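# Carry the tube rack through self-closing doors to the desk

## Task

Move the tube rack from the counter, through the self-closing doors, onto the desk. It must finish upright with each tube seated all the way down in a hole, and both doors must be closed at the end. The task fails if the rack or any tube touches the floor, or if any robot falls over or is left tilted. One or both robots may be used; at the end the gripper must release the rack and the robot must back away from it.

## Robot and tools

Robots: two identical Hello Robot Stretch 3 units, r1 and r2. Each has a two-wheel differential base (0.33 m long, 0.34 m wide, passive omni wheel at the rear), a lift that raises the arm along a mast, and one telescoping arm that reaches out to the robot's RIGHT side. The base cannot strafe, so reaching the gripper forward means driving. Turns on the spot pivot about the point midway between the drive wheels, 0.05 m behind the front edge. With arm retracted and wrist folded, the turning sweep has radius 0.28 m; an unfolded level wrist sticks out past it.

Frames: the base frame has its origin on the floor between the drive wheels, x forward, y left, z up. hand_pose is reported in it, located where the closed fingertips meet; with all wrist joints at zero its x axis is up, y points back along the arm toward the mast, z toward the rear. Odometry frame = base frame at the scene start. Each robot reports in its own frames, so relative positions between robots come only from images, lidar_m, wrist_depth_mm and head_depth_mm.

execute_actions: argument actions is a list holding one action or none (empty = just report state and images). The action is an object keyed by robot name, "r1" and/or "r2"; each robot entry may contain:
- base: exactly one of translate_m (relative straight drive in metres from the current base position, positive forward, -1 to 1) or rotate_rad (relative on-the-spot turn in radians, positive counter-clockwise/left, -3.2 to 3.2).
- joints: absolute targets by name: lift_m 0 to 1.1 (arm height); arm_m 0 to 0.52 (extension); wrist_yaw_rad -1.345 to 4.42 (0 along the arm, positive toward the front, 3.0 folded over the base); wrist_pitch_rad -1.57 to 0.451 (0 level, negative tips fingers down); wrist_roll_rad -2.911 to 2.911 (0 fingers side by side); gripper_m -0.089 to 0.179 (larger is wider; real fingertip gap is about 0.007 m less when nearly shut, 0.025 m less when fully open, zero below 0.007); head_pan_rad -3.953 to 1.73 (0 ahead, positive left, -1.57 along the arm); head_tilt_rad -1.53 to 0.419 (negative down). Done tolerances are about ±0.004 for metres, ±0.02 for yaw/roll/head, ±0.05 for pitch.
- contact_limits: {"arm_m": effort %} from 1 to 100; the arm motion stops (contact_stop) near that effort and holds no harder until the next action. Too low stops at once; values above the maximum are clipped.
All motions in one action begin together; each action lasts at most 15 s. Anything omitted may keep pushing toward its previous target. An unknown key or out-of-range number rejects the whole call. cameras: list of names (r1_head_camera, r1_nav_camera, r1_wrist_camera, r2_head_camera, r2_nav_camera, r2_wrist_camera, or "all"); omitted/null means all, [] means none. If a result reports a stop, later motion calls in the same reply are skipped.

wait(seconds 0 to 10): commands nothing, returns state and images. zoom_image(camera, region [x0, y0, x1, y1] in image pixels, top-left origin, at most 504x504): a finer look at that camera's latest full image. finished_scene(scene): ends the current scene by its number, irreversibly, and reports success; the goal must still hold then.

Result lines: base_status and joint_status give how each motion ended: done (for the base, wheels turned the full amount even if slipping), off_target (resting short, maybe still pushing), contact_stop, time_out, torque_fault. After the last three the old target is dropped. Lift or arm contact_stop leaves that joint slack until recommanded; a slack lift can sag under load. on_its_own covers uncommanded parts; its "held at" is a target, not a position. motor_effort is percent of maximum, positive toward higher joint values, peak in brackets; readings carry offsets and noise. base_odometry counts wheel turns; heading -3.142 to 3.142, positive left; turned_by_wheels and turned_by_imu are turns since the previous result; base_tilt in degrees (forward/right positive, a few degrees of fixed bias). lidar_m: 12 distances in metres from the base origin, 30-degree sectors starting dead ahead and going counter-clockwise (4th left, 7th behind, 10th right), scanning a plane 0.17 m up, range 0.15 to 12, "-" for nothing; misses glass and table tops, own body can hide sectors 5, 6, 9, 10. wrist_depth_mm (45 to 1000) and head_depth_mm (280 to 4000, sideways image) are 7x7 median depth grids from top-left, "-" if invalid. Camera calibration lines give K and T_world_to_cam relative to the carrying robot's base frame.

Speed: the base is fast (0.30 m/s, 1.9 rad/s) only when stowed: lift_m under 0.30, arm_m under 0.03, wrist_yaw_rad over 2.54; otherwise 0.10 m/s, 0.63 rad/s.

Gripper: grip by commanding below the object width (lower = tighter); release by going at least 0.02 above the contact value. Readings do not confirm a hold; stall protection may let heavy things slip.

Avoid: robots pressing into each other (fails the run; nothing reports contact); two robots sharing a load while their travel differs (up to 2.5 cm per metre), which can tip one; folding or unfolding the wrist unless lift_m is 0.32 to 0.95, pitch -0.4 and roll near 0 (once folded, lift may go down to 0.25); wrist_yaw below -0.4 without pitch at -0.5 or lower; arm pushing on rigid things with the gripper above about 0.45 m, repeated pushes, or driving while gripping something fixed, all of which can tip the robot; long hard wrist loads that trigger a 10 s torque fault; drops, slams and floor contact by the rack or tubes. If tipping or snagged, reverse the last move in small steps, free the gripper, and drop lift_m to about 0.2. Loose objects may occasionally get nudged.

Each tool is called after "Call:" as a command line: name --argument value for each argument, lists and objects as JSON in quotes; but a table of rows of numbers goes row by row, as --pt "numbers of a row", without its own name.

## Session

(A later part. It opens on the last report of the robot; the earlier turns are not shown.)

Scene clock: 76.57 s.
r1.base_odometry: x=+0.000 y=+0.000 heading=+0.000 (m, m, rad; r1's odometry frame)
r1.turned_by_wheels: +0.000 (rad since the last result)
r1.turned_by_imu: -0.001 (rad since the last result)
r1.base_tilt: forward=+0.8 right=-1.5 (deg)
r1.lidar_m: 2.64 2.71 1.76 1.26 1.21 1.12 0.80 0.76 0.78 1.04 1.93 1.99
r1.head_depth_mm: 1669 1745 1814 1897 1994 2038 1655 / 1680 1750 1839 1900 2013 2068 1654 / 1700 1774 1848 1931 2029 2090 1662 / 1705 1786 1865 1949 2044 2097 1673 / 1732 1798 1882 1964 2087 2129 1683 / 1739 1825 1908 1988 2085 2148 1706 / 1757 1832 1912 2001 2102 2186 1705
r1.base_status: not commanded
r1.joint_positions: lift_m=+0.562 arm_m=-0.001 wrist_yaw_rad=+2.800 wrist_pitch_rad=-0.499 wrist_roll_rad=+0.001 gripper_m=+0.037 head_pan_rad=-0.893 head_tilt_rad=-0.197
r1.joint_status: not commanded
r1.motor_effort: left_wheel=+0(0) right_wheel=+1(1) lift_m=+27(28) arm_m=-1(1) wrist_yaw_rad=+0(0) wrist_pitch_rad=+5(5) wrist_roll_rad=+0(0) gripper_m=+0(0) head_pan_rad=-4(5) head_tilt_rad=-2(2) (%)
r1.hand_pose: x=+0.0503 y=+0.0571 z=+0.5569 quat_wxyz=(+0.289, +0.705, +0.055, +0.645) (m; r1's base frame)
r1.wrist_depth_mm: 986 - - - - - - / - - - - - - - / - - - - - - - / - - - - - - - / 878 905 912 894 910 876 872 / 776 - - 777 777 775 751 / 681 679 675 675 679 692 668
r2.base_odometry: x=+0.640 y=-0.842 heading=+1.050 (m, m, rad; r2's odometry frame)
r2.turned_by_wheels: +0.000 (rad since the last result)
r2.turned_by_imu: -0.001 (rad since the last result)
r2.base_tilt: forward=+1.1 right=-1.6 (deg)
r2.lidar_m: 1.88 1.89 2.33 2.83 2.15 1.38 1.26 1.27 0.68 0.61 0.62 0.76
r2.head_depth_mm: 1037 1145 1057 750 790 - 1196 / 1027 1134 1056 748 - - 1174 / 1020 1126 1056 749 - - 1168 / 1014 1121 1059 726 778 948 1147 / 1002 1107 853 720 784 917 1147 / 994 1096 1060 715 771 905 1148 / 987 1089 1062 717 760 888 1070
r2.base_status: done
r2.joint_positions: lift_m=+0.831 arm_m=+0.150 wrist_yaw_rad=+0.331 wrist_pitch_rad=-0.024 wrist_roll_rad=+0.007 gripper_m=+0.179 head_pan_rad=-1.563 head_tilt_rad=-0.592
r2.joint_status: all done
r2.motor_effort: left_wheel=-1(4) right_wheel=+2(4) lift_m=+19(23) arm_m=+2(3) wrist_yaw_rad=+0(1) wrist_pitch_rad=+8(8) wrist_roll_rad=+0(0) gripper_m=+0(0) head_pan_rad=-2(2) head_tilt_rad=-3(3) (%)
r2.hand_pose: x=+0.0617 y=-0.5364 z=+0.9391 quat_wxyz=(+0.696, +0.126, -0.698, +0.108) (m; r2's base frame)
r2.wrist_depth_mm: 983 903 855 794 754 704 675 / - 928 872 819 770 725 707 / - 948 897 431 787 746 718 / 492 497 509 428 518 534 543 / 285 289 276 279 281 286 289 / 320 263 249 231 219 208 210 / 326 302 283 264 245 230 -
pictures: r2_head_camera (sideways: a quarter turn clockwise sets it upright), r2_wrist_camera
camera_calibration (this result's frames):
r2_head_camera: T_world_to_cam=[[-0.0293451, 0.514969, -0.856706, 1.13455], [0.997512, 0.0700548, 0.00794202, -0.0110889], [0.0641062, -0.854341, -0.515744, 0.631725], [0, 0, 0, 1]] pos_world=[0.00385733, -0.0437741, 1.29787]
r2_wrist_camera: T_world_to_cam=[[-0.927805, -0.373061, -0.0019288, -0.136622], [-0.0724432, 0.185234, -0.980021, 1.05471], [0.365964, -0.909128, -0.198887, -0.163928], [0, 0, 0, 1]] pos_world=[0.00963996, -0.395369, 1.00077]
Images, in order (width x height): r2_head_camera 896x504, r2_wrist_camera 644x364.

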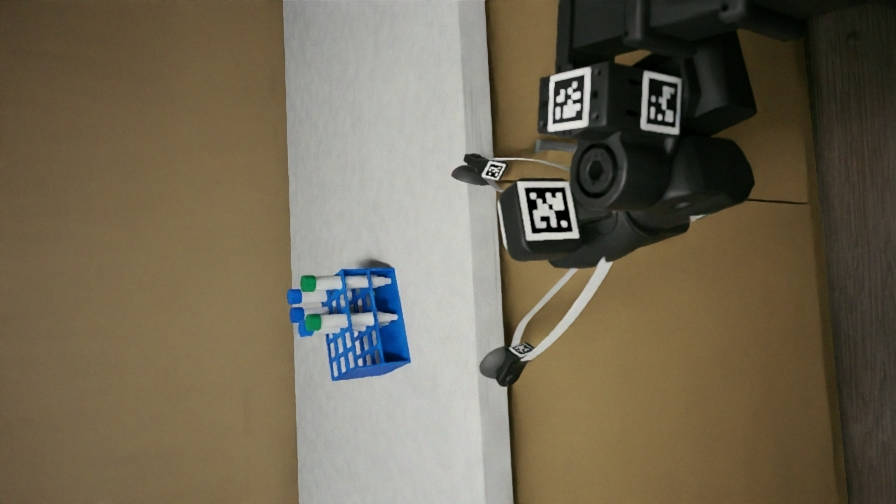

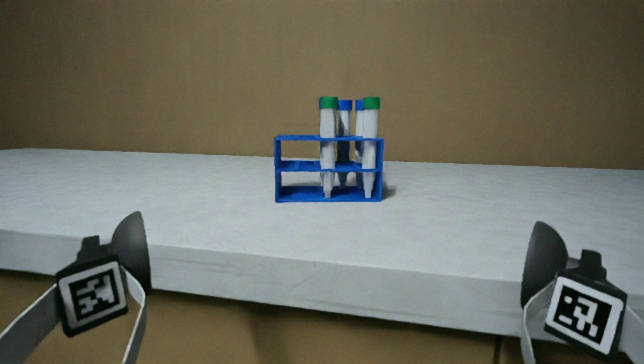

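Call:
execute_actions --actions '[{"r2":{"base":{"translate_m":0.05},"joints":{"arm_m":0.30}}}]' --cameras '["r2_head_camera","r2_wrist_camera"]'

Scene clock: 81.77 s.
r1.base_odometry: x=+0.000 y=+0.000 heading=+0.000 (m, m, rad; r1's odometry frame)
r1.turned_by_wheels: +0.000 (rad since the last result)
r1.turned_by_imu: -0.001 (rad since the last result)
r1.base_tilt: forward=+0.9 right=-1.5 (deg)
r1.lidar_m: 2.63 2.71 1.77 1.26 1.20 1.12 0.79 0.76 0.78 1.04 1.94 1.99
r1.head_depth_mm: 1662 1732 1810 1892 1981 2037 1639 / 1681 1740 1824 1924 2020 2059 1649 / 1695 1760 1842 1940 2024 2085 1662 / 1706 1783 1861 1949 2049 2111 1667 / 1725 1795 1874 1986 2075 2124 1679 / 1741 1825 1892 1986 2098 2141 1684 / 1749 1837 1907 1997 2113 2176 1706
r1.base_status: not commanded
r1.joint_positions: lift_m=+0.562 arm_m=-0.001 wrist_yaw_rad=+2.800 wrist_pitch_rad=-0.499 wrist_roll_rad=+0.001 gripper_m=+0.037 head_pan_rad=-0.893 head_tilt_rad=-0.197
r1.joint_status: not commanded
r1.motor_effort: left_wheel=+0(0) right_wheel=+0(1) lift_m=+28(28) arm_m=-1(1) wrist_yaw_rad=+0(0) wrist_pitch_rad=+5(5) wrist_roll_rad=+0(0) gripper_m=+0(0) head_pan_rad=-5(5) head_tilt_rad=-2(2) (%)
r1.hand_pose: x=+0.0503 y=+0.0571 z=+0.5569 quat_wxyz=(+0.289, +0.705, +0.055, +0.645) (m; r1's base frame)
r1.wrist_depth_mm: - - - - - - - / - - - - - - - / - - - - - - - / - - - - - - - / 890 906 933 851 892 893 885 / 773 - - 774 766 784 762 / 682 668 695 675 687 683 663
r2.base_odometry: x=+0.665 y=-0.799 heading=+1.050 (m, m, rad; r2's odometry frame)
r2.turned_by_wheels: +0.000 (rad since the last result)
r2.turned_by_imu: +0.000 (rad since the last result)
r2.base_tilt: forward=+1.1 right=-1.6 (deg)
r2.lidar_m: 1.83 1.84 2.27 2.82 2.24 1.44 1.31 1.32 0.67 0.61 0.61 0.75
r2.head_depth_mm: 1029 1140 1052 749 - 1006 1170 / 1020 1128 1058 829 831 955 1173 / 1012 1122 1053 - 826 937 1170 / 1002 1112 878 750 782 921 1145 / 994 1100 1059 715 769 907 1147 / 986 1090 1061 714 759 891 1080 / 979 1080 1062 716 750 878 1061
r2.base_status: done
r2.joint_positions: lift_m=+0.831 arm_m=+0.300 wrist_yaw_rad=+0.331 wrist_pitch_rad=-0.024 wrist_roll_rad=+0.007 gripper_m=+0.179 head_pan_rad=-1.563 head_tilt_rad=-0.592
r2.joint_status: all done
r2.motor_effort: left_wheel=-1(3) right_wheel=+2(7) lift_m=+19(20) arm_m=+3(3) wrist_yaw_rad=+0(1) wrist_pitch_rad=+8(8) wrist_roll_rad=+0(0) gripper_m=+0(1) head_pan_rad=-3(3) head_tilt_rad=-3(3) (%)
r2.hand_pose: x=+0.0617 y=-0.6864 z=+0.9391 quat_wxyz=(+0.696, +0.125, -0.698, +0.108) (m; r2's base frame)
r2.wrist_depth_mm: 786 737 692 640 609 582 548 / 815 760 720 661 619 593 565 / 837 780 730 275 626 609 579 / 490 499 377 258 390 532 535 / 270 285 260 270 256 283 287 / - 189 190 191 191 194 208 / 137 144 145 145 146 147 -
pictures: r2_head_camera (sideways: a quarter turn clockwise sets it upright), r2_wrist_camera
camera_calibration (this result's frames):
r2_head_camera: T_world_to_cam=[[-0.0293441, 0.514974, -0.856703, 1.13455], [0.997512, 0.0700527, 0.00794237, -0.0110893], [0.0641045, -0.854338, -0.515748, 0.631731], [0, 0, 0, 1]] pos_world=[0.00385724, -0.043774, 1.29787]
r2_wrist_camera: T_world_to_cam=[[-0.927807, -0.373057, -0.00192199, -0.192584], [-0.0724007, 0.185113, -0.980047, 1.08247], [0.365969, -0.909155, -0.198758, -0.300429], [0, 0, 0, 1]] pos_world=[0.00963817, -0.54536, 1.00079]
Images, in order (width x height): r2_head_camera 896x504, r2_wrist_camera 644x364.

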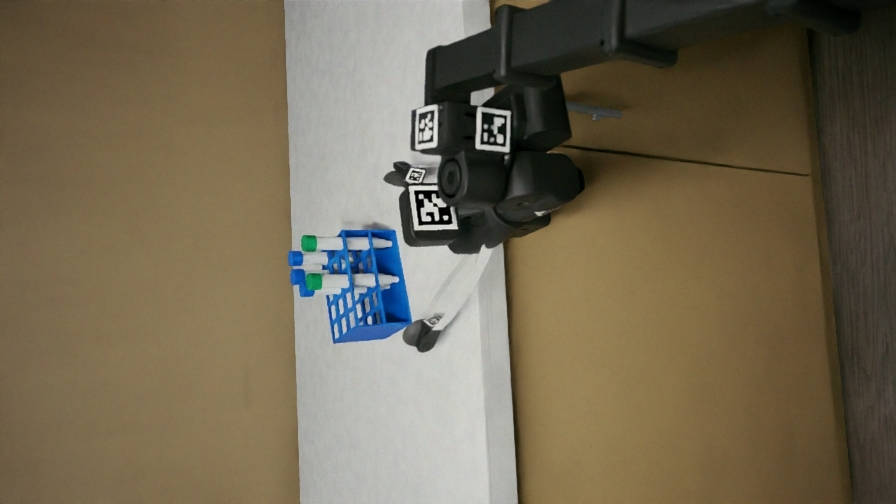

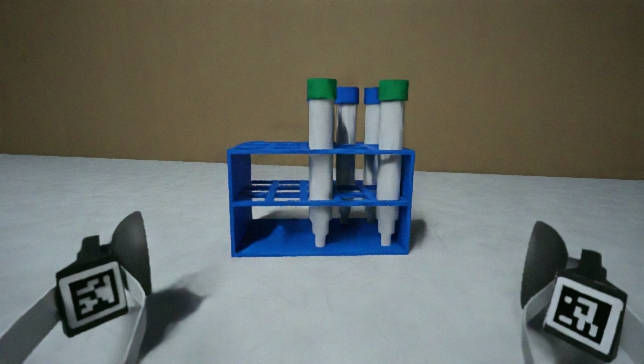

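Call:
execute_actions --actions '[{"r2":{"base":{"translate_m":0.04},"joints":{"arm_m":0.395}}}]' --cameras '["r2_head_camera","r2_wrist_camera"]'

Scene clock: 86.73 s.
r1.base_odometry: x=+0.000 y=+0.000 heading=+0.000 (m, m, rad; r1's odometry frame)
r1.turned_by_wheels: +0.000 (rad since the last result)
r1.turned_by_imu: -0.001 (rad since the last result)
r1.base_tilt: forward=+0.8 right=-1.4 (deg)
r1.lidar_m: 2.63 2.70 1.77 1.26 1.21 1.11 0.79 0.76 0.78 1.04 1.94 1.99
r1.head_depth_mm: 1659 1733 1810 1891 1988 2030 1639 / 1675 1741 1821 1905 2001 2070 1654 / 1695 1768 1845 1938 2032 2081 1662 / 1706 1778 1866 1943 2053 2104 1680 / 1724 1796 1878 1974 2076 2126 1691 / 1737 1825 1897 1992 2088 2143 1692 / 1764 1842 1921 2008 2099 2175 1710
r1.base_status: not commanded
r1.joint_positions: lift_m=+0.562 arm_m=-0.001 wrist_yaw_rad=+2.800 wrist_pitch_rad=-0.499 wrist_roll_rad=+0.001 gripper_m=+0.037 head_pan_rad=-0.893 head_tilt_rad=-0.197
r1.joint_status: not commanded
r1.motor_effort: left_wheel=+0(0) right_wheel=+0(0) lift_m=+28(28) arm_m=-2(2) wrist_yaw_rad=+0(0) wrist_pitch_rad=+4(4) wrist_roll_rad=+0(0) gripper_m=+0(1) head_pan_rad=-5(5) head_tilt_rad=-2(2) (%)
r1.hand_pose: x=+0.0503 y=+0.0571 z=+0.5569 quat_wxyz=(+0.289, +0.705, +0.055, +0.645) (m; r1's base frame)
r1.wrist_depth_mm: - - - - - - - / - - - - - - - / - - - - - - - / - - - - - - - / 892 914 922 901 893 894 907 / 786 - - 783 776 765 770 / 681 663 690 674 689 667 682
r2.base_odometry: x=+0.685 y=-0.764 heading=+1.050 (m, m, rad; r2's odometry frame)
r2.turned_by_wheels: +0.000 (rad since the last result)
r2.turned_by_imu: -0.039 (rad since the last result)
r2.base_tilt: forward=+0.9 right=-1.9 (deg)
r2.lidar_m: 1.80 1.80 2.17 2.76 2.40 1.50 1.34 1.35 0.67 0.60 0.61 0.73
r2.head_depth_mm: 1050 1164 1056 764 - 1018 1199 / 1034 1147 1135 - 811 970 1173 / 1022 1129 1139 - 800 945 1174 / 1009 1113 853 704 785 926 1151 / 996 1101 1066 716 767 900 1150 / 984 1086 1062 717 752 880 1062 / 972 1068 1065 718 736 860 1034
r2.base_status: done
r2.joint_positions: lift_m=+0.831 arm_m=+0.394 wrist_yaw_rad=+0.332 wrist_pitch_rad=+0.051 wrist_roll_rad=+0.000 gripper_m=+0.179 head_pan_rad=-1.564 head_tilt_rad=-0.596
r2.joint_status: all done
r2.on_its_own: lift_m is at rest, and its effort (-1) is outside its rest range (+1 to +81)
r2.motor_effort: left_wheel=+0(10) right_wheel=-1(13) lift_m=-1(22) arm_m=+4(18) wrist_yaw_rad=-2(15) wrist_pitch_rad=-18(39) wrist_roll_rad=+4(11) gripper_m=+0(1) head_pan_rad=-3(2) head_tilt_rad=-2(3) (%)
r2.hand_pose: x=+0.0625 y=-0.7825 z=+0.9589 quat_wxyz=(+0.695, +0.099, -0.700, +0.134) (m; r2's base frame)
r2.wrist_depth_mm: 668 639 611 580 548 527 502 / 687 648 622 585 555 532 508 / 701 658 625 580 559 538 513 / 696 665 634 227 235 545 522 / 394 428 229 221 222 442 456 / 269 253 200 194 184 269 298 / 175 185 182 183 182 192 -
pictures: r2_head_camera (sideways: a quarter turn clockwise sets it upright), r2_wrist_camera
camera_calibration (this result's frames):
r2_head_camera: T_world_to_cam=[[-0.0287322, 0.517834, -0.854998, 1.13232], [0.997597, 0.068806, 0.00814849, -0.0113582], [0.0630486, -0.852709, -0.518567, 0.635405], [0, 0, 0, 1]] pos_world=[0.00380362, -0.0437578, 1.29772]
r2_wrist_camera: T_world_to_cam=[[-0.927495, -0.373715, 0.00951104, -0.239195], [-0.0558203, 0.11329, -0.991993, 1.07393], [0.369646, -0.920599, -0.125937, -0.463189], [0, 0, 0, 1]] pos_world=[0.00931123, -0.637468, 1.00928]
Images, in order (width x height): r2_head_camera 896x504, r2_wrist_camera 644x364.

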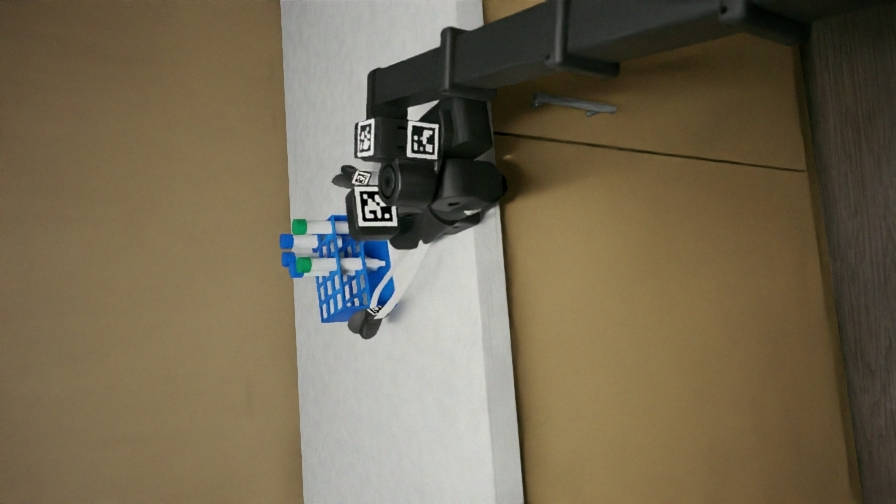

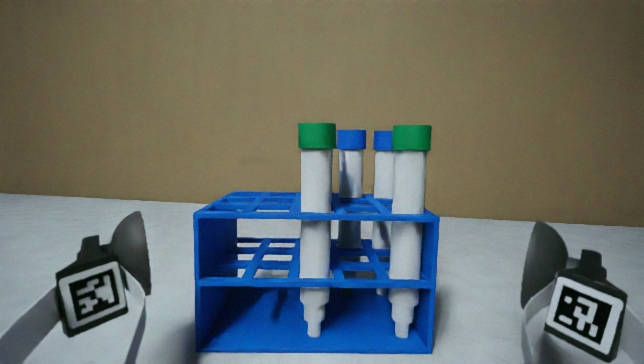

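Call:
execute_actions --actions '[{"r2":{"joints":{"lift_m":0.865,"wrist_pitch_rad":-0.15}}}]' --cameras '[]'

Call:
execute_actions --actions '[{"r2":{"joints":{"arm_m":0.45}}}]' --cameras '["r2_head_camera","r2_wrist_camera"]'

Scene clock: 90.33 s.
r1.base_odometry: x=+0.000 y=+0.000 heading=+0.000 (m, m, rad; r1's odometry frame)
r1.turned_by_wheels: +0.000 (rad since the last result)
r1.turned_by_imu: -0.001 (rad since the last result)
r1.base_tilt: forward=+0.7 right=-1.5 (deg)
r1.lidar_m: 2.63 2.70 1.77 1.26 1.20 1.11 0.80 0.76 0.78 1.04 1.94 1.99
r1.head_depth_mm: 1673 1728 1815 1891 1984 2059 1638 / 1675 1741 1834 1905 2004 2066 1654 / 1689 1759 1850 1935 2022 2087 1660 / 1703 1789 1866 1947 2045 2095 1668 / 1723 1793 1873 1973 2058 2123 1675 / 1737 1816 1883 1985 2083 2152 1699 / 1751 1834 1904 2011 2116 2170 1700
r1.base_status: not commanded
r1.joint_positions: lift_m=+0.562 arm_m=-0.001 wrist_yaw_rad=+2.800 wrist_pitch_rad=-0.499 wrist_roll_rad=+0.001 gripper_m=+0.037 head_pan_rad=-0.893 head_tilt_rad=-0.197
r1.joint_status: not commanded
r1.motor_effort: left_wheel=+0(0) right_wheel=+0(1) lift_m=+28(27) arm_m=-2(1) wrist_yaw_rad=+0(0) wrist_pitch_rad=+5(5) wrist_roll_rad=+0(0) gripper_m=+1(0) head_pan_rad=-4(5) head_tilt_rad=-2(2) (%)
r1.hand_pose: x=+0.0503 y=+0.0571 z=+0.5569 quat_wxyz=(+0.289, +0.705, +0.055, +0.645) (m; r1's base frame)
r1.wrist_depth_mm: - - - - - - - / - - - - - - - / - - - - - - - / - - - - - - - / 869 897 938 894 902 864 885 / 789 - - 760 787 775 768 / 674 666 680 696 678 680 668
r2.base_odometry: x=+0.685 y=-0.764 heading=+1.050 (m, m, rad; r2's odometry frame)
r2.turned_by_wheels: +0.000 (rad since the last result)
r2.turned_by_imu: -0.001 (rad since the last result)
r2.base_tilt: forward=+0.9 right=-1.7 (deg)
r2.lidar_m: 1.79 1.80 2.17 2.82 2.42 1.50 1.34 1.35 0.67 0.60 0.60 0.72
r2.head_depth_mm: 1043 1159 1046 - - 992 1199 / 1031 1143 1163 705 806 968 1169 / 1016 1126 1120 708 796 947 1170 / 1002 1110 844 689 779 922 1146 / 991 1094 1045 711 764 899 1142 / 980 1078 1050 712 748 880 1066 / 967 1064 1053 713 733 859 1034
r2.base_status: not commanded
r2.joint_positions: lift_m=+0.864 arm_m=+0.395 wrist_yaw_rad=+0.331 wrist_pitch_rad=-0.165 wrist_roll_rad=+0.008 gripper_m=+0.179 head_pan_rad=-1.564 head_tilt_rad=-0.596
r2.joint_status: all done
r2.motor_effort: left_wheel=+1(2) right_wheel=-1(6) lift_m=+49(49) arm_m=+0(4) wrist_yaw_rad=-1(1) wrist_pitch_rad=+5(33) wrist_roll_rad=+0(4) gripper_m=+1(1) head_pan_rad=-1(1) head_tilt_rad=-2(2) (%)
r2.hand_pose: x=+0.0593 y=-0.7754 z=+0.9373 quat_wxyz=(+0.702, +0.174, -0.688, +0.058) (m; r2's base frame)
r2.wrist_depth_mm: 620 586 558 534 512 487 469 / 650 624 590 201 198 511 493 / 661 635 567 213 210 533 506 / 352 353 201 217 177 351 359 / 239 248 209 208 201 243 243 / - 182 180 180 182 183 193 / 141 147 147 147 147 147 -
pictures: none
No camera images: the call's "cameras" was empty. Leave "cameras" out to get every camera's image.

Scene clock: 91.87 s.
r1.base_odometry: x=+0.000 y=+0.000 heading=+0.000 (m, m, rad; r1's odometry frame)
r1.turned_by_wheels: +0.000 (rad since the last result)
r1.turned_by_imu: +0.000 (rad since the last result)
r1.base_tilt: forward=+0.8 right=-1.5 (deg)
r1.lidar_m: 2.64 2.71 1.77 1.26 1.21 1.12 0.79 0.76 0.78 1.04 1.94 2.00
r1.head_depth_mm: 1661 1731 1796 1886 1990 2059 1641 / 1680 1752 1819 1915 2004 2051 1651 / 1706 1766 1840 1939 2014 2090 1657 / 1705 1775 1861 1944 2044 2124 1675 / 1717 1803 1883 1968 2080 2135 1679 / 1738 1820 1901 1992 2098 2159 1698 / 1747 1834 1917 2000 2108 2158 1710
r1.base_status: not commanded
r1.joint_positions: lift_m=+0.562 arm_m=-0.001 wrist_yaw_rad=+2.800 wrist_pitch_rad=-0.499 wrist_roll_rad=+0.001 gripper_m=+0.037 head_pan_rad=-0.893 head_tilt_rad=-0.197
r1.joint_status: not commanded
r1.motor_effort: left_wheel=+0(0) right_wheel=+0(1) lift_m=+28(28) arm_m=-2(1) wrist_yaw_rad=+0(0) wrist_pitch_rad=+5(5) wrist_roll_rad=+0(0) gripper_m=+0(1) head_pan_rad=-5(5) head_tilt_rad=-2(2) (%)
r1.hand_pose: x=+0.0503 y=+0.0571 z=+0.5569 quat_wxyz=(+0.289, +0.705, +0.055, +0.645) (m; r1's base frame)
r1.wrist_depth_mm: 969 - - - - - - / - - - - - - - / - - - - - - - / - - - - - - - / 879 889 928 895 884 897 884 / 784 - - 761 770 768 757 / 687 668 694 671 679 670 677
r2.base_odometry: x=+0.685 y=-0.764 heading=+1.050 (m, m, rad; r2's odometry frame)
r2.turned_by_wheels: +0.000 (rad since the last result)
r2.turned_by_imu: +0.000 (rad since the last result)
r2.base_tilt: forward=+0.9 right=-1.6 (deg)
r2.lidar_m: 1.80 1.80 2.18 2.82 2.42 1.50 1.34 1.35 0.68 0.60 0.60 0.73
r2.head_depth_mm: 1042 1157 1047 - - 993 1195 / 1033 1140 1205 709 806 968 1171 / 1015 1125 1196 701 797 948 1170 / 1004 1108 867 710 778 921 1150 / 991 1096 1050 711 764 902 1144 / 981 1080 1050 713 747 877 1061 / 969 1067 1055 713 732 858 1036
r2.base_status: not commanded
r2.joint_positions: lift_m=+0.864 arm_m=+0.450 wrist_yaw_rad=+0.331 wrist_pitch_rad=-0.166 wrist_roll_rad=+0.008 gripper_m=+0.179 head_pan_rad=-1.564 head_tilt_rad=-0.596
r2.joint_status: all done
r2.motor_effort: left_wheel=+1(1) right_wheel=-1(1) lift_m=+48(48) arm_m=+2(3) wrist_yaw_rad=-1(1) wrist_pitch_rad=+5(5) wrist_roll_rad=+0(0) gripper_m=+0(1) head_pan_rad=-2(2) head_tilt_rad=-2(2) (%)
r2.hand_pose: x=+0.0593 y=-0.8300 z=+0.9372 quat_wxyz=(+0.702, +0.174, -0.688, +0.057) (m; r2's base frame)
r2.wrist_depth_mm: 563 532 507 480 462 445 427 / 599 567 535 150 122 466 441 / 608 581 549 173 172 491 461 / 350 296 190 138 131 353 355 / 239 151 166 146 140 240 242 / - 164 177 169 162 183 193 / 141 146 146 147 147 147 -
pictures: r2_head_camera (sideways: a quarter turn clockwise sets it upright), r2_wrist_camera
camera_calibration (this result's frames):
r2_head_camera: T_world_to_cam=[[-0.0287329, 0.517835, -0.854998, 1.13232], [0.997597, 0.0688072, 0.00814853, -0.0113582], [0.0630496, -0.852709, -0.518567, 0.635405], [0, 0, 0, 1]] pos_world=[0.00380367, -0.0437578, 1.29772]
r2_wrist_camera: T_world_to_cam=[[-0.928382, -0.371505, -0.0095396, -0.239934], [-0.116236, 0.314661, -0.94206, 1.18152], [0.352982, -0.873483, -0.335308, -0.272122], [0, 0, 0, 1]] pos_world=[0.0106388, -0.698609, 1.01953]
Images, in order (width x height): r2_head_camera 896x504, r2_wrist_camera 644x364.

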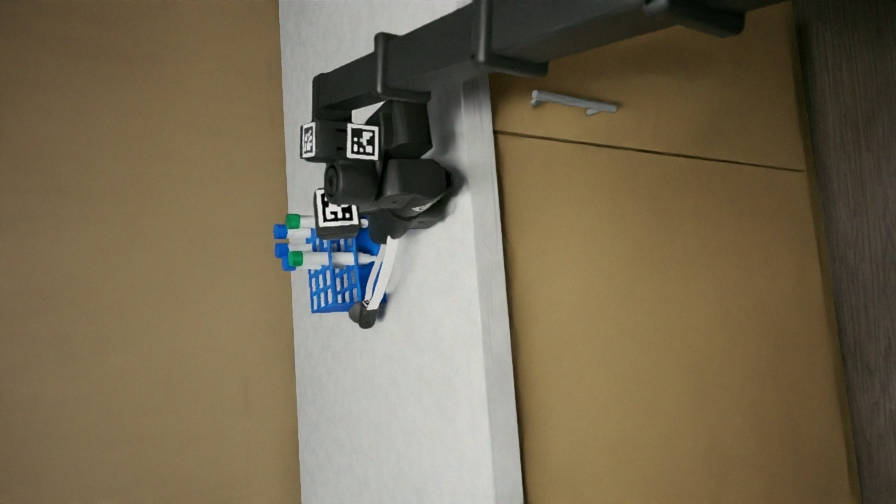

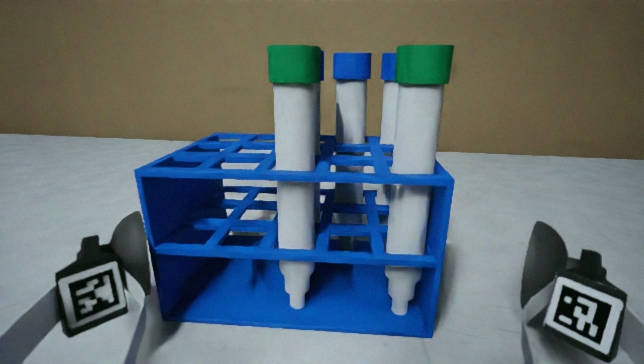

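Call:
execute_actions --actions '[{"r2":{"base":{"translate_m":0.025}}}]' --cameras '[]'

Call:
execute_actions --actions '[{"r2":{"joints":{"arm_m":0.49}}}]' --cameras '[]'

Call:
execute_actions --actions '[{"r2":{"joints":{"gripper_m":0.06}}}]' --cameras '["r2_head_camera","r2_wrist_camera"]'

Scene clock: 97.17 s.
r1.base_odometry: x=+0.000 y=+0.000 heading=+0.000 (m, m, rad; r1's odometry frame)
r1.turned_by_wheels: +0.000 (rad since the last result)
r1.turned_by_imu: -0.001 (rad since the last result)
r1.base_tilt: forward=+0.7 right=-1.6 (deg)
r1.lidar_m: 2.64 2.70 1.77 1.26 1.20 1.11 0.80 0.76 0.78 1.04 1.94 1.99
r1.head_depth_mm: 1672 1738 1815 1905 1985 2028 1637 / 1687 1740 1821 1905 2009 2062 1660 / 1688 1759 1846 1927 2029 2093 1673 / 1706 1785 1858 1956 2041 2107 1673 / 1726 1802 1869 1975 2077 2121 1671 / 1743 1820 1901 1987 2078 2165 1693 / 1771 1833 1907 2006 2115 2166 1704
r1.base_status: not commanded
r1.joint_positions: lift_m=+0.562 arm_m=-0.001 wrist_yaw_rad=+2.800 wrist_pitch_rad=-0.499 wrist_roll_rad=+0.001 gripper_m=+0.037 head_pan_rad=-0.893 head_tilt_rad=-0.197
r1.joint_status: not commanded
r1.motor_effort: left_wheel=+0(0) right_wheel=+1(1) lift_m=+28(29) arm_m=-1(2) wrist_yaw_rad=+0(0) wrist_pitch_rad=+4(5) wrist_roll_rad=+0(0) gripper_m=+0(0) head_pan_rad=-5(5) head_tilt_rad=-2(3) (%)
r1.hand_pose: x=+0.0503 y=+0.0571 z=+0.5569 quat_wxyz=(+0.289, +0.705, +0.055, +0.645) (m; r1's base frame)
r1.wrist_depth_mm: 996 - - - - - - / - - - - - - - / - - - - - - - / - - - - - - - / 871 902 911 891 922 903 890 / 778 - - 772 762 773 778 / 676 675 687 678 682 689 692
r2.base_odometry: x=+0.697 y=-0.742 heading=+1.050 (m, m, rad; r2's odometry frame)
r2.turned_by_wheels: +0.000 (rad since the last result)
r2.turned_by_imu: +0.000 (rad since the last result)
r2.base_tilt: forward=+0.9 right=-1.7 (deg)
r2.lidar_m: 1.77 1.78 2.14 2.81 2.47 1.53 1.37 1.37 0.67 0.60 0.60 0.72
r2.head_depth_mm: 1039 1153 1047 - - 982 1195 / 1025 1137 1207 710 807 960 1164 / 1016 1118 1191 699 790 936 1170 / 998 1106 1048 699 773 911 1147 / 985 1091 1050 712 756 889 1150 / 975 1075 1049 711 741 867 1053 / 964 1062 1050 712 726 848 1022
r2.base_status: done
r2.joint_positions: lift_m=+0.864 arm_m=+0.450 wrist_yaw_rad=+0.331 wrist_pitch_rad=-0.166 wrist_roll_rad=+0.008 gripper_m=+0.179 head_pan_rad=-1.564 head_tilt_rad=-0.596
r2.joint_status: not commanded
r2.motor_effort: left_wheel=+1(2) right_wheel=-1(4) lift_m=+48(48) arm_m=+2(2) wrist_yaw_rad=+0(0) wrist_pitch_rad=+5(5) wrist_roll_rad=+0(0) gripper_m=+0(1) head_pan_rad=-2(3) head_tilt_rad=-2(2) (%)
r2.hand_pose: x=+0.0593 y=-0.8300 z=+0.9372 quat_wxyz=(+0.702, +0.174, -0.688, +0.057) (m; r2's base frame)
r2.wrist_depth_mm: 554 529 499 478 456 437 422 / 590 558 529 498 160 111 439 / 608 570 550 168 169 120 458 / 349 349 145 128 145 122 355 / 239 247 156 155 156 127 242 / - 182 162 162 163 135 192 / 141 147 146 143 143 142 -
pictures: none
No camera images: the call's "cameras" was empty. Leave "cameras" out to get every camera's image.

Scene clock: 98.53 s.
r1.base_odometry: x=+0.000 y=+0.000 heading=+0.000 (m, m, rad; r1's odometry frame)
r1.turned_by_wheels: +0.000 (rad since the last result)
r1.turned_by_imu: +0.000 (rad since the last result)
r1.base_tilt: forward=+0.8 right=-1.6 (deg)
r1.lidar_m: 2.63 2.70 1.77 1.26 1.21 1.12 0.79 0.76 0.78 1.04 1.94 1.99
r1.head_depth_mm: 1662 1738 1809 1894 1992 2031 1643 / 1680 1751 1823 1906 2018 2070 1660 / 1686 1769 1845 1929 2030 2088 1655 / 1712 1787 1857 1944 2040 2100 1677 / 1712 1798 1888 1961 2057 2132 1685 / 1746 1815 1901 1999 2082 2152 1699 / 1761 1822 1904 2001 2121 2161 1703
r1.base_status: not commanded
r1.joint_positions: lift_m=+0.562 arm_m=-0.001 wrist_yaw_rad=+2.800 wrist_pitch_rad=-0.499 wrist_roll_rad=+0.001 gripper_m=+0.037 head_pan_rad=-0.893 head_tilt_rad=-0.197
r1.joint_status: not commanded
r1.motor_effort: left_wheel=+0(0) right_wheel=+0(0) lift_m=+28(28) arm_m=-1(1) wrist_yaw_rad=+0(0) wrist_pitch_rad=+5(5) wrist_roll_rad=+0(0) gripper_m=+1(0) head_pan_rad=-5(5) head_tilt_rad=-2(3) (%)
r1.hand_pose: x=+0.0503 y=+0.0571 z=+0.5569 quat_wxyz=(+0.289, +0.705, +0.055, +0.645) (m; r1's base frame)
r1.wrist_depth_mm: 997 - - - - - - / - - - - - - - / - - - - - - - / - - - - - - - / 880 924 931 906 913 876 896 / 766 - - 765 788 769 776 / 692 667 673 696 697 681 666
r2.base_odometry: x=+0.697 y=-0.742 heading=+1.050 (m, m, rad; r2's odometry frame)
r2.turned_by_wheels: +0.000 (rad since the last result)
r2.turned_by_imu: +0.000 (rad since the last result)
r2.base_tilt: forward=+1.0 right=-1.7 (deg)
r2.lidar_m: 1.77 1.78 2.15 2.82 2.47 1.53 1.37 1.37 0.67 0.60 0.60 0.72
r2.head_depth_mm: 1035 1153 1047 - 841 1010 1193 / 1024 1135 1215 710 807 958 1171 / 1010 1120 1194 712 789 939 1171 / 1000 1105 984 709 773 913 1148 / 986 1091 1047 712 755 892 1146 / 974 1078 1051 712 741 869 1054 / 963 1063 1051 713 725 848 1021
r2.base_status: not commanded
r2.joint_positions: lift_m=+0.864 arm_m=+0.490 wrist_yaw_rad=+0.331 wrist_pitch_rad=-0.166 wrist_roll_rad=+0.008 gripper_m=+0.179 head_pan_rad=-1.564 head_tilt_rad=-0.596
r2.joint_status: all done
r2.motor_effort: left_wheel=+1(1) right_wheel=-1(1) lift_m=+48(48) arm_m=+3(4) wrist_yaw_rad=+0(0) wrist_pitch_rad=+5(5) wrist_roll_rad=+0(0) gripper_m=+1(1) head_pan_rad=-2(3) head_tilt_rad=-2(2) (%)
r2.hand_pose: x=+0.0593 y=-0.8700 z=+0.9371 quat_wxyz=(+0.702, +0.174, -0.688, +0.057) (m; r2's base frame)
r2.wrist_depth_mm: 518 494 469 436 424 403 390 / 548 516 493 94 141 89 406 / 564 535 508 100 149 95 426 / 349 349 129 103 145 100 355 / 239 121 155 112 156 102 242 / - 118 142 114 131 108 192 / 141 136 143 137 138 117 -
pictures: none
No camera images: the call's "cameras" was empty. Leave "cameras" out to get every camera's image.

Scene clock: 100.20 s.
r1.base_odometry: x=+0.000 y=+0.000 heading=+0.000 (m, m, rad; r1's odometry frame)
r1.turned_by_wheels: +0.000 (rad since the last result)
r1.turned_by_imu: +0.000 (rad since the last result)
r1.base_tilt: forward=+0.9 right=-1.5 (deg)
r1.lidar_m: 2.64 2.70 1.77 1.26 1.21 1.11 0.79 0.76 0.78 1.04 1.94 1.99
r1.head_depth_mm: 1670 1733 1800 1900 1979 2040 1643 / 1686 1742 1834 1906 1995 2064 1655 / 1693 1753 1842 1922 2012 2081 1661 / 1709 1774 1869 1945 2054 2100 1668 / 1723 1805 1877 1968 2075 2133 1685 / 1730 1804 1895 1990 2089 2145 1694 / 1746 1835 1918 2008 2112 2165 1716
r1.base_status: not commanded
r1.joint_positions: lift_m=+0.562 arm_m=-0.001 wrist_yaw_rad=+2.800 wrist_pitch_rad=-0.499 wrist_roll_rad=+0.001 gripper_m=+0.037 head_pan_rad=-0.893 head_tilt_rad=-0.197
r1.joint_status: not commanded
r1.motor_effort: left_wheel=+0(0) right_wheel=+0(0) lift_m=+28(28) arm_m=-1(2) wrist_yaw_rad=+0(0) wrist_pitch_rad=+5(5) wrist_roll_rad=+0(0) gripper_m=+0(0) head_pan_rad=-4(4) head_tilt_rad=-2(2) (%)
r1.hand_pose: x=+0.0503 y=+0.0571 z=+0.5569 quat_wxyz=(+0.289, +0.705, +0.055, +0.645) (m; r1's base frame)
r1.wrist_depth_mm: - - - - - - - / - - - - - - - / - - - - - - - / - - - - - - - / 894 909 937 868 918 870 879 / 758 - - 782 766 785 744 / 693 683 695 683 668 683 674
r2.base_odometry: x=+0.697 y=-0.742 heading=+1.050 (m, m, rad; r2's odometry frame)
r2.turned_by_wheels: +0.000 (rad since the last result)
r2.turned_by_imu: +0.000 (rad since the last result)
r2.base_tilt: forward=+1.0 right=-1.7 (deg)
r2.lidar_m: 1.77 1.78 2.14 2.82 2.47 1.53 1.37 1.38 0.67 0.60 0.60 0.72
r2.head_depth_mm: 1039 1153 1045 - 839 1013 1198 / 1024 1134 1207 711 807 962 1168 / 1014 1119 1194 711 790 936 1171 / 998 1103 914 709 772 913 1144 / 988 1087 1046 710 757 892 1147 / 977 1076 1050 713 741 871 1054 / 963 1062 1046 711 726 851 1022
r2.base_status: not commanded
r2.joint_positions: lift_m=+0.865 arm_m=+0.490 wrist_yaw_rad=+0.330 wrist_pitch_rad=-0.166 wrist_roll_rad=+0.008 gripper_m=+0.062 head_pan_rad=-1.564 head_tilt_rad=-0.596
r2.joint_status: all done
r2.motor_effort: left_wheel=+1(1) right_wheel=-1(2) lift_m=+48(49) arm_m=+1(3) wrist_yaw_rad=+0(1) wrist_pitch_rad=+5(6) wrist_roll_rad=+0(0) gripper_m=-31(97) head_pan_rad=-2(2) head_tilt_rad=-2(2) (%)
r2.hand_pose: x=+0.0592 y=-0.8701 z=+0.9371 quat_wxyz=(+0.702, +0.174, -0.688, +0.057) (m; r2's base frame)
r2.wrist_depth_mm: 515 490 466 437 423 406 389 / 548 517 490 110 157 108 406 / 565 543 504 117 165 432 421 / 350 349 144 117 135 297 353 / 238 238 155 134 167 123 240 / 186 - 155 139 162 131 183 / - 147 143 142 143 142 147
pictures: r2_head_camera (sideways: a quarter turn clockwise sets it upright), r2_wrist_camera
camera_calibration (this result's frames):
r2_head_camera: T_world_to_cam=[[-0.0287329, 0.517835, -0.854998, 1.13232], [0.997597, 0.0688072, 0.00814855, -0.0113582], [0.0630496, -0.852709, -0.518568, 0.635405], [0, 0, 0, 1]] pos_world=[0.00380367, -0.0437577, 1.29772]
r2_wrist_camera: T_world_to_cam=[[-0.928439, -0.371362, -0.00956424, -0.254713], [-0.116334, 0.315105, -0.9419, 1.19428], [0.352799, -0.873384, -0.335758, -0.306621], [0, 0, 0, 1]] pos_world=[0.0106257, -0.738711, 1.0195]
Images, in order (width x height): r2_head_camera 896x504, r2_wrist_camera 644x364.

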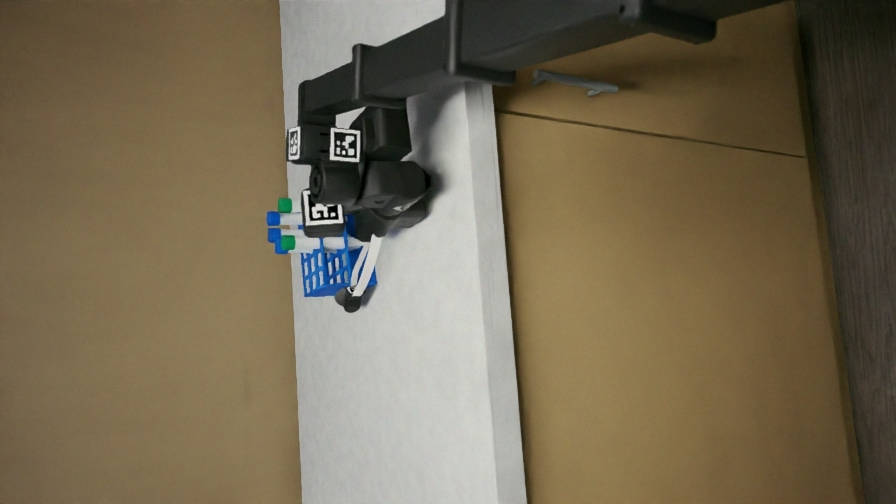

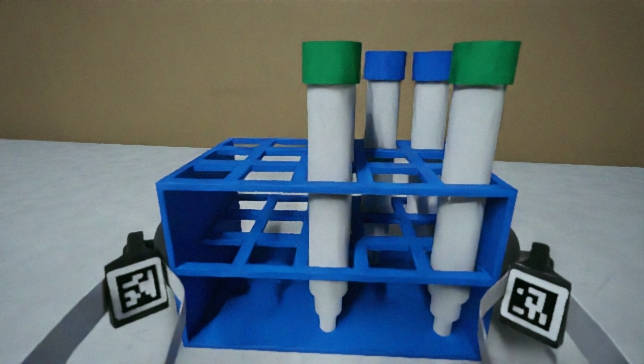

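Call:
execute_actions --actions '[{"r2":{"joints":{"lift_m":0.95}},"r1":{"base":{"rotate_rad":-0.55},"joints":{"head_pan_rad":0,"head_tilt_rad":-0.2}}}]' --cameras '["r2_wrist_camera","r1_head_camera","r1_nav_camera"]'

Call:
execute_actions --actions '[{"r2":{"joints":{"arm_m":0.0}}}]' --cameras '["r2_wrist_camera","r2_nav_camera"]'

Scene clock: 105.17 s.
r1.base_odometry: x=+0.000 y=+0.000 heading=-0.550 (m, m, rad; r1's odometry frame)
r1.turned_by_wheels: -0.550 (rad since the last result)
r1.turned_by_imu: -0.550 (rad since the last result)
r1.base_tilt: forward=+0.7 right=-1.5 (deg)
r1.lidar_m: 1.97 2.60 2.70 1.82 1.27 1.20 1.16 0.80 0.76 0.77 1.01 1.94
r1.head_depth_mm: 1647 1721 1798 1882 1973 2015 1641 / 1709 1789 1864 1965 2054 2096 1654 / 1781 1868 1951 2039 2152 2138 1660 / 1861 1949 2024 2110 2259 2144 1668 / 1948 2042 2130 2248 2391 2176 1686 / 2026 2123 2251 2386 2513 2178 1689 / 2130 2216 2352 2507 2639 2213 1704
r1.base_status: done
r1.joint_positions: lift_m=+0.562 arm_m=-0.001 wrist_yaw_rad=+2.800 wrist_pitch_rad=-0.499 wrist_roll_rad=+0.001 gripper_m=+0.037 head_pan_rad=-0.007 head_tilt_rad=-0.197
r1.joint_status: all done
r1.motor_effort: left_wheel=+2(6) right_wheel=-1(4) lift_m=+29(28) arm_m=-1(2) wrist_yaw_rad=+0(0) wrist_pitch_rad=+5(5) wrist_roll_rad=+0(0) gripper_m=+0(0) head_pan_rad=+5(56) head_tilt_rad=-1(1) (%)
r1.hand_pose: x=+0.0503 y=+0.0571 z=+0.5569 quat_wxyz=(+0.289, +0.705, +0.055, +0.645) (m; r1's base frame)
r1.wrist_depth_mm: - - - - - - - / - - - - - - - / - - - - - - - / - - - - - - - / 886 897 900 887 905 867 912 / 764 - - 767 759 771 782 / 688 675 683 675 689 670 680
r2.base_odometry: x=+0.697 y=-0.742 heading=+1.050 (m, m, rad; r2's odometry frame)
r2.turned_by_wheels: +0.000 (rad since the last result)
r2.turned_by_imu: +0.000 (rad since the last result)
r2.base_tilt: forward=+0.9 right=-1.6 (deg)
r2.lidar_m: 1.77 1.78 2.14 2.78 2.47 1.53 1.37 1.38 0.67 0.60 0.60 0.72
r2.head_depth_mm: 1036 1148 - 714 825 988 1195 / 1024 1109 921 737 806 961 1169 / 1011 1104 - 723 789 936 1174 / 996 1078 925 710 771 914 1145 / 988 1092 1016 711 756 887 1144 / 977 1073 1050 712 739 872 1059 / 963 1062 1051 712 727 850 1025
r2.base_status: not commanded
r2.joint_positions: lift_m=+0.949 arm_m=+0.490 wrist_yaw_rad=+0.330 wrist_pitch_rad=-0.178 wrist_roll_rad=+0.008 gripper_m=+0.084 head_pan_rad=-1.564 head_tilt_rad=-0.596
r2.joint_status: all done
r2.on_its_own: gripper_m is held at +0.083, not at your +0.060, by its stall guard, which is still easing
r2.motor_effort: left_wheel=+1(1) right_wheel=-2(1) lift_m=+49(52) arm_m=+2(2) wrist_yaw_rad=-1(0) wrist_pitch_rad=+9(10) wrist_roll_rad=+0(0) gripper_m=-22(24) head_pan_rad=-1(1) head_tilt_rad=-2(2) (%)
r2.hand_pose: x=+0.0590 y=-0.8693 z=+1.0191 quat_wxyz=(+0.703, +0.178, -0.687, +0.053) (m; r2's base frame)
r2.wrist_depth_mm: 509 491 465 438 421 404 388 / 542 514 486 114 160 112 406 / 577 545 510 122 169 436 425 / 590 551 148 123 132 454 446 / 405 405 158 139 170 126 407 / 310 - 155 139 163 129 310 / 254 250 149 146 143 236 251
pictures: r1_head_camera (sideways: a quarter turn clockwise sets it upright), r1_nav_camera (sideways: a quarter turn counterclockwise sets it upright), r2_wrist_camera
camera_calibration (this result's frames):
r1_head_camera: T_world_to_cam=[[-0.227283, 0.0322731, -0.973294, 1.28945], [0.00451459, 0.999475, 0.032087, -0.0411276], [0.973818, 0.00289882, -0.22731, 0.249144], [0, 0, 0, 1]] pos_world=[0.050636, -0.00123084, 1.31297]
r1_nav_camera: T_world_to_cam=[[0.229718, -0.0567891, 0.971599, -1.22139], [-0.0495062, -0.997686, -0.0466089, 0.108312], [0.971997, -0.0373933, -0.231998, 0.251937], [0, 0, 0, 1]] pos_world=[0.0410553, 0.0481201, 1.2502]
r2_wrist_camera: T_world_to_cam=[[-0.928477, -0.37125, -0.0101495, -0.253194], [-0.119908, 0.325524, -0.9379, 1.27647], [0.3515, -0.869602, -0.346757, -0.263757], [0, 0, 0, 1]] pos_world=[0.0106849, -0.738884, 1.10317]
Images, in order (width x height): r1_head_camera 896x504, r1_nav_camera 672x504, r2_wrist_camera 644x364.

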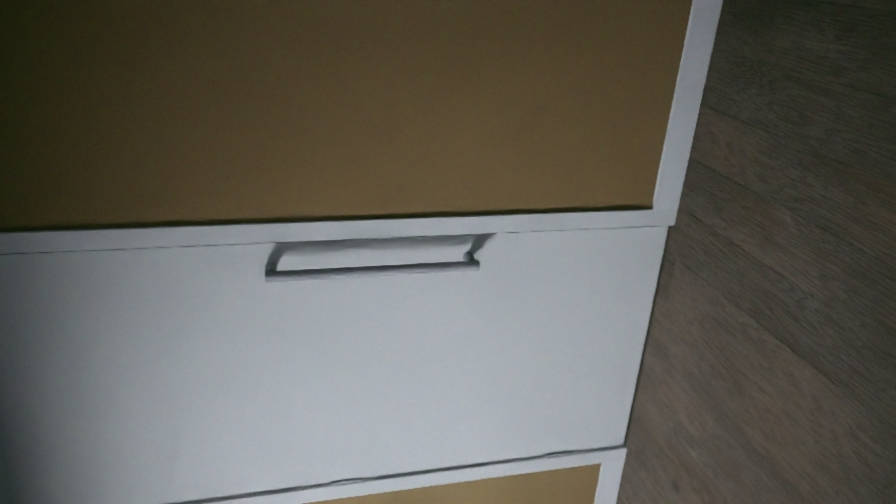

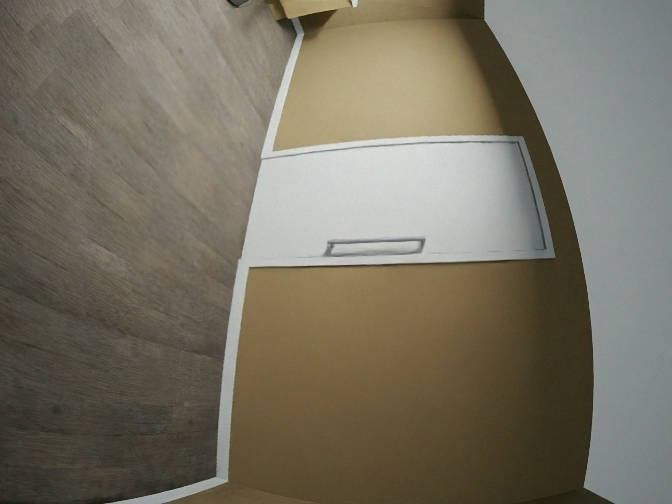

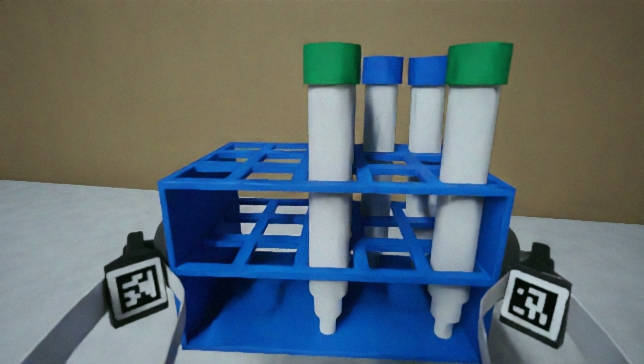

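Scene clock: 109.93 s.
r1.base_odometry: x=+0.000 y=+0.000 heading=-0.550 (m, m, rad; r1's odometry frame)
r1.turned_by_wheels: +0.000 (rad since the last result)
r1.turned_by_imu: -0.001 (rad since the last result)
r1.base_tilt: forward=+0.9 right=-1.5 (deg)
r1.lidar_m: 1.98 2.59 2.71 1.82 1.27 1.20 1.15 0.80 0.76 0.77 1.01 1.94
r1.head_depth_mm: 1647 1724 1795 1868 1954 2008 1645 / 1740 1782 1868 1966 2056 2094 1662 / 1784 1861 1948 2048 2150 2141 1661 / 1865 1942 2026 2135 2247 2150 1673 / 1944 2039 2132 2267 2384 2168 1680 / 2035 2143 2230 2370 2508 2172 1691 / 2126 2247 2356 2497 2629 2215 1709
r1.base_status: not commanded
r1.joint_positions: lift_m=+0.562 arm_m=-0.001 wrist_yaw_rad=+2.800 wrist_pitch_rad=-0.499 wrist_roll_rad=+0.001 gripper_m=+0.037 head_pan_rad=-0.007 head_tilt_rad=-0.197
r1.joint_status: not commanded
r1.motor_effort: left_wheel=+2(2) right_wheel=-2(1) lift_m=+28(28) arm_m=-1(2) wrist_yaw_rad=+0(0) wrist_pitch_rad=+5(5) wrist_roll_rad=+0(0) gripper_m=+0(0) head_pan_rad=+4(5) head_tilt_rad=-1(2) (%)
r1.hand_pose: x=+0.0503 y=+0.0571 z=+0.5569 quat_wxyz=(+0.289, +0.705, +0.055, +0.645) (m; r1's base frame)
r1.wrist_depth_mm: - - - - - - - / - - - - - - - / - - - - - - - / - - - - - - - / 893 887 941 913 900 904 880 / 774 - - 778 761 752 780 / 684 682 662 693 685 685 693
r2.base_odometry: x=+0.697 y=-0.742 heading=+1.050 (m, m, rad; r2's odometry frame)
r2.turned_by_wheels: +0.000 (rad since the last result)
r2.turned_by_imu: +0.000 (rad since the last result)
r2.base_tilt: forward=+1.0 right=-1.6 (deg)
r2.lidar_m: 1.77 1.78 2.14 2.76 2.47 1.53 1.37 1.37 0.67 0.60 0.60 0.72
r2.head_depth_mm: 1038 1154 1045 745 795 - - / 1025 1138 1047 739 792 - - / 1014 1119 1050 698 - - - / 1000 1106 1051 425 - - 1159 / 990 1091 1052 426 442 907 1147 / 977 1076 1052 711 754 871 1054 / 961 1062 1051 713 727 849 1024
r2.base_status: not commanded
r2.joint_positions: lift_m=+0.949 arm_m=+0.002 wrist_yaw_rad=+0.330 wrist_pitch_rad=-0.179 wrist_roll_rad=+0.008 gripper_m=+0.093 head_pan_rad=-1.564 head_tilt_rad=-0.596
r2.joint_status: all done
joint sent to its limit — the command would take r2.arm_m past its lower limit, so that joint was sent only as far as its limit.
r2.on_its_own: gripper_m is held at +0.092, not at your +0.060, by its stall guard, which is not easing now
r2.motor_effort: left_wheel=+1(1) right_wheel=-1(1) lift_m=+49(49) arm_m=-2(2) wrist_yaw_rad=+0(0) wrist_pitch_rad=+10(10) wrist_roll_rad=+0(0) gripper_m=-20(22) head_pan_rad=-2(2) head_tilt_rad=-2(2) (%)
r2.hand_pose: x=+0.0590 y=-0.3819 z=+1.0189 quat_wxyz=(+0.703, +0.179, -0.687, +0.053) (m; r2's base frame)
r2.wrist_depth_mm: - 982 930 893 837 807 768 / - - 971 113 160 112 818 / - - - 120 169 813 837 / 587 594 150 122 132 510 594 / 461 437 158 134 170 126 413 / 517 - 155 139 163 130 347 / 565 525 149 146 144 408 380
pictures: r2_nav_camera (sideways: a quarter turn counterclockwise sets it upright), r2_wrist_camera
camera_calibration (this result's frames):
r2_nav_camera: T_world_to_cam=[[0.0121542, -0.551996, 0.833759, -1.04786], [-0.999925, -0.00555278, 0.0109002, 0.0495783], [-0.0013872, -0.833829, -0.552022, 0.677833], [0, 0, 0, 1]] pos_world=[0.0632508, -0.0129401, 1.2473]
r2_wrist_camera: T_world_to_cam=[[-0.92848, -0.371242, -0.0101924, -0.0722296], [-0.120171, 0.326292, -0.937599, 1.11762], [0.351402, -0.869318, -0.347568, 0.160936], [0, 0, 0, 1]] pos_world=[0.010689, -0.251581, 1.10308]
Images, in order (width x height): r2_nav_camera 672x504, r2_wrist_camera 644x364.

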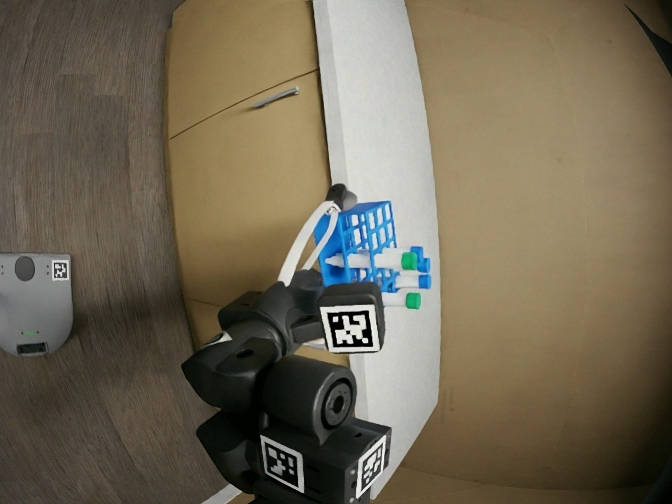

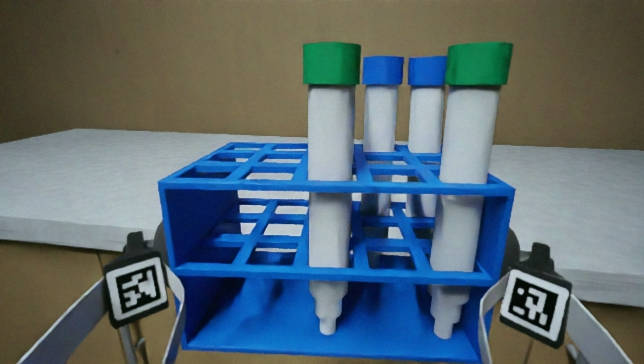

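Call:
execute_actions --actions '[{"r1":{"base":{"rotate_rad":-0.25},"joints":{"head_pan_rad":0.2,"lift_m":0.9,"wrist_pitch_rad":-0.4}}}]' --cameras '["r1_head_camera","r1_nav_camera"]'

Scene clock: 127.43 s.
r1.base_odometry: x=+0.000 y=+0.000 heading=-0.800 (m, m, rad; r1's odometry frame)
r1.turned_by_wheels: -0.250 (rad since the last result)
r1.turned_by_imu: -0.251 (rad since the last result)
r1.base_tilt: forward=+0.9 right=-1.6 (deg)
r1.lidar_m: 1.94 2.19 2.70 2.65 1.44 1.20 1.20 0.91 0.76 0.76 0.85 1.40
r1.head_depth_mm: 1642 1704 1792 1860 1953 2012 1649 / 1703 1782 1844 1931 2033 2069 1648 / 1755 1833 1922 2016 2112 2123 1667 / 1818 1905 2001 2101 2202 2140 1672 / 1883 1974 2064 2186 2322 2176 1686 / 1980 2067 2164 2281 2418 2178 1691 / 2056 2146 2263 2408 2543 2202 1707
r1.base_status: done
r1.joint_positions: lift_m=+0.899 arm_m=-0.001 wrist_yaw_rad=+2.800 wrist_pitch_rad=-0.420 wrist_roll_rad=+0.001 gripper_m=+0.037 head_pan_rad=+0.193 head_tilt_rad=-0.197
r1.joint_status: all done
r1.motor_effort: left_wheel=+2(7) right_wheel=-2(5) lift_m=+40(39) arm_m=-1(1) wrist_yaw_rad=+0(0) wrist_pitch_rad=+8(9) wrist_roll_rad=+0(0) gripper_m=+1(0) head_pan_rad=+5(29) head_tilt_rad=-1(2) (%)
r1.hand_pose: x=+0.0539 y=+0.0671 z=+0.9117 quat_wxyz=(+0.263, +0.707, +0.028, +0.656) (m; r1's base frame)
r1.wrist_depth_mm: - - - - - - - / - - - - - - - / - - - - - - - / - - - - - - - / - - - - - - - / - - - - - - - / - - - - - - -
r2.base_odometry: x=+0.697 y=-0.742 heading=+1.050 (m, m, rad; r2's odometry frame)
r2.turned_by_wheels: +0.000 (rad since the last result)
r2.turned_by_imu: +0.000 (rad since the last result)
r2.base_tilt: forward=+1.0 right=-1.6 (deg)
r2.lidar_m: 1.77 1.78 2.14 2.74 2.46 1.53 1.37 1.37 0.67 0.60 0.60 0.72
r2.head_depth_mm: 1037 1150 1047 745 795 - - / 1026 1137 1050 739 792 - - / 1013 1123 1048 699 - - - / 998 1107 1050 425 - - 1159 / 987 1087 1050 426 442 907 1146 / 975 1075 1050 713 754 870 1052 / 962 1062 1051 714 727 850 1025
r2.base_status: not commanded
r2.joint_positions: lift_m=+0.949 arm_m=+0.002 wrist_yaw_rad=+0.330 wrist_pitch_rad=-0.179 wrist_roll_rad=+0.008 gripper_m=+0.093 head_pan_rad=-1.564 head_tilt_rad=-0.596
r2.joint_status: not commanded
r2.on_its_own: gripper_m is held at +0.092, not at your +0.060, by its stall guard, which is not easing now
r2.motor_effort: left_wheel=+1(1) right_wheel=-1(1) lift_m=+49(49) arm_m=-2(2) wrist_yaw_rad=+0(0) wrist_pitch_rad=+10(10) wrist_roll_rad=+0(0) gripper_m=-19(19) head_pan_rad=-2(1) head_tilt_rad=-2(2) (%)
r2.hand_pose: x=+0.0590 y=-0.3819 z=+1.0189 quat_wxyz=(+0.703, +0.179, -0.687, +0.053) (m; r2's base frame)
r2.wrist_depth_mm: - 978 941 880 847 801 787 / - - 986 113 161 112 801 / - - - 120 169 828 854 / 585 586 149 122 132 506 599 / 462 435 158 134 171 126 413 / 520 - 155 138 164 130 346 / 559 527 149 146 144 407 381
pictures: r1_head_camera (sideways: a quarter turn clockwise sets it upright), r1_nav_camera (sideways: a quarter turn counterclockwise sets it upright)
camera_calibration (this result's frames):
r1_head_camera: T_world_to_cam=[[-0.229249, -0.01354, -0.973274, 1.28944], [-0.194134, 0.98045, 0.0320872, -0.0399162], [0.953812, 0.196301, -0.227396, 0.249378], [0, 0, 0, 1]] pos_world=[0.0499937, 0.00764164, 1.31296]
r1_nav_camera: T_world_to_cam=[[0.236505, -0.0100037, 0.971579, -1.22141], [0.149682, -0.987635, -0.0466052, 0.107092], [0.960032, 0.15645, -0.232083, 0.252122], [0, 0, 0, 1]] pos_world=[0.0307943, 0.0541044, 1.2502]
Images, in order (width x height): r1_head_camera 896x504, r1_nav_camera 672x504.

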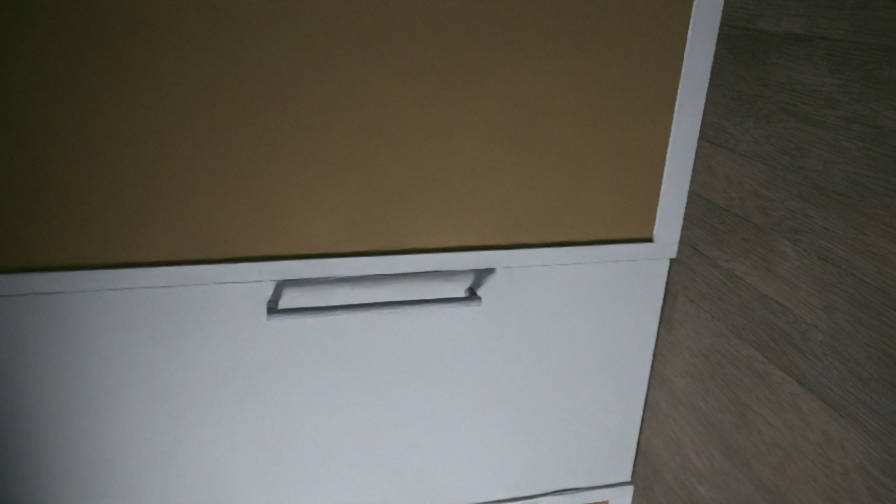

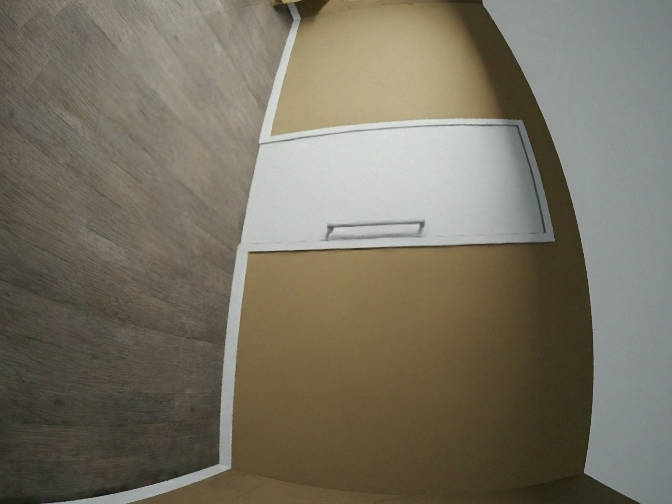

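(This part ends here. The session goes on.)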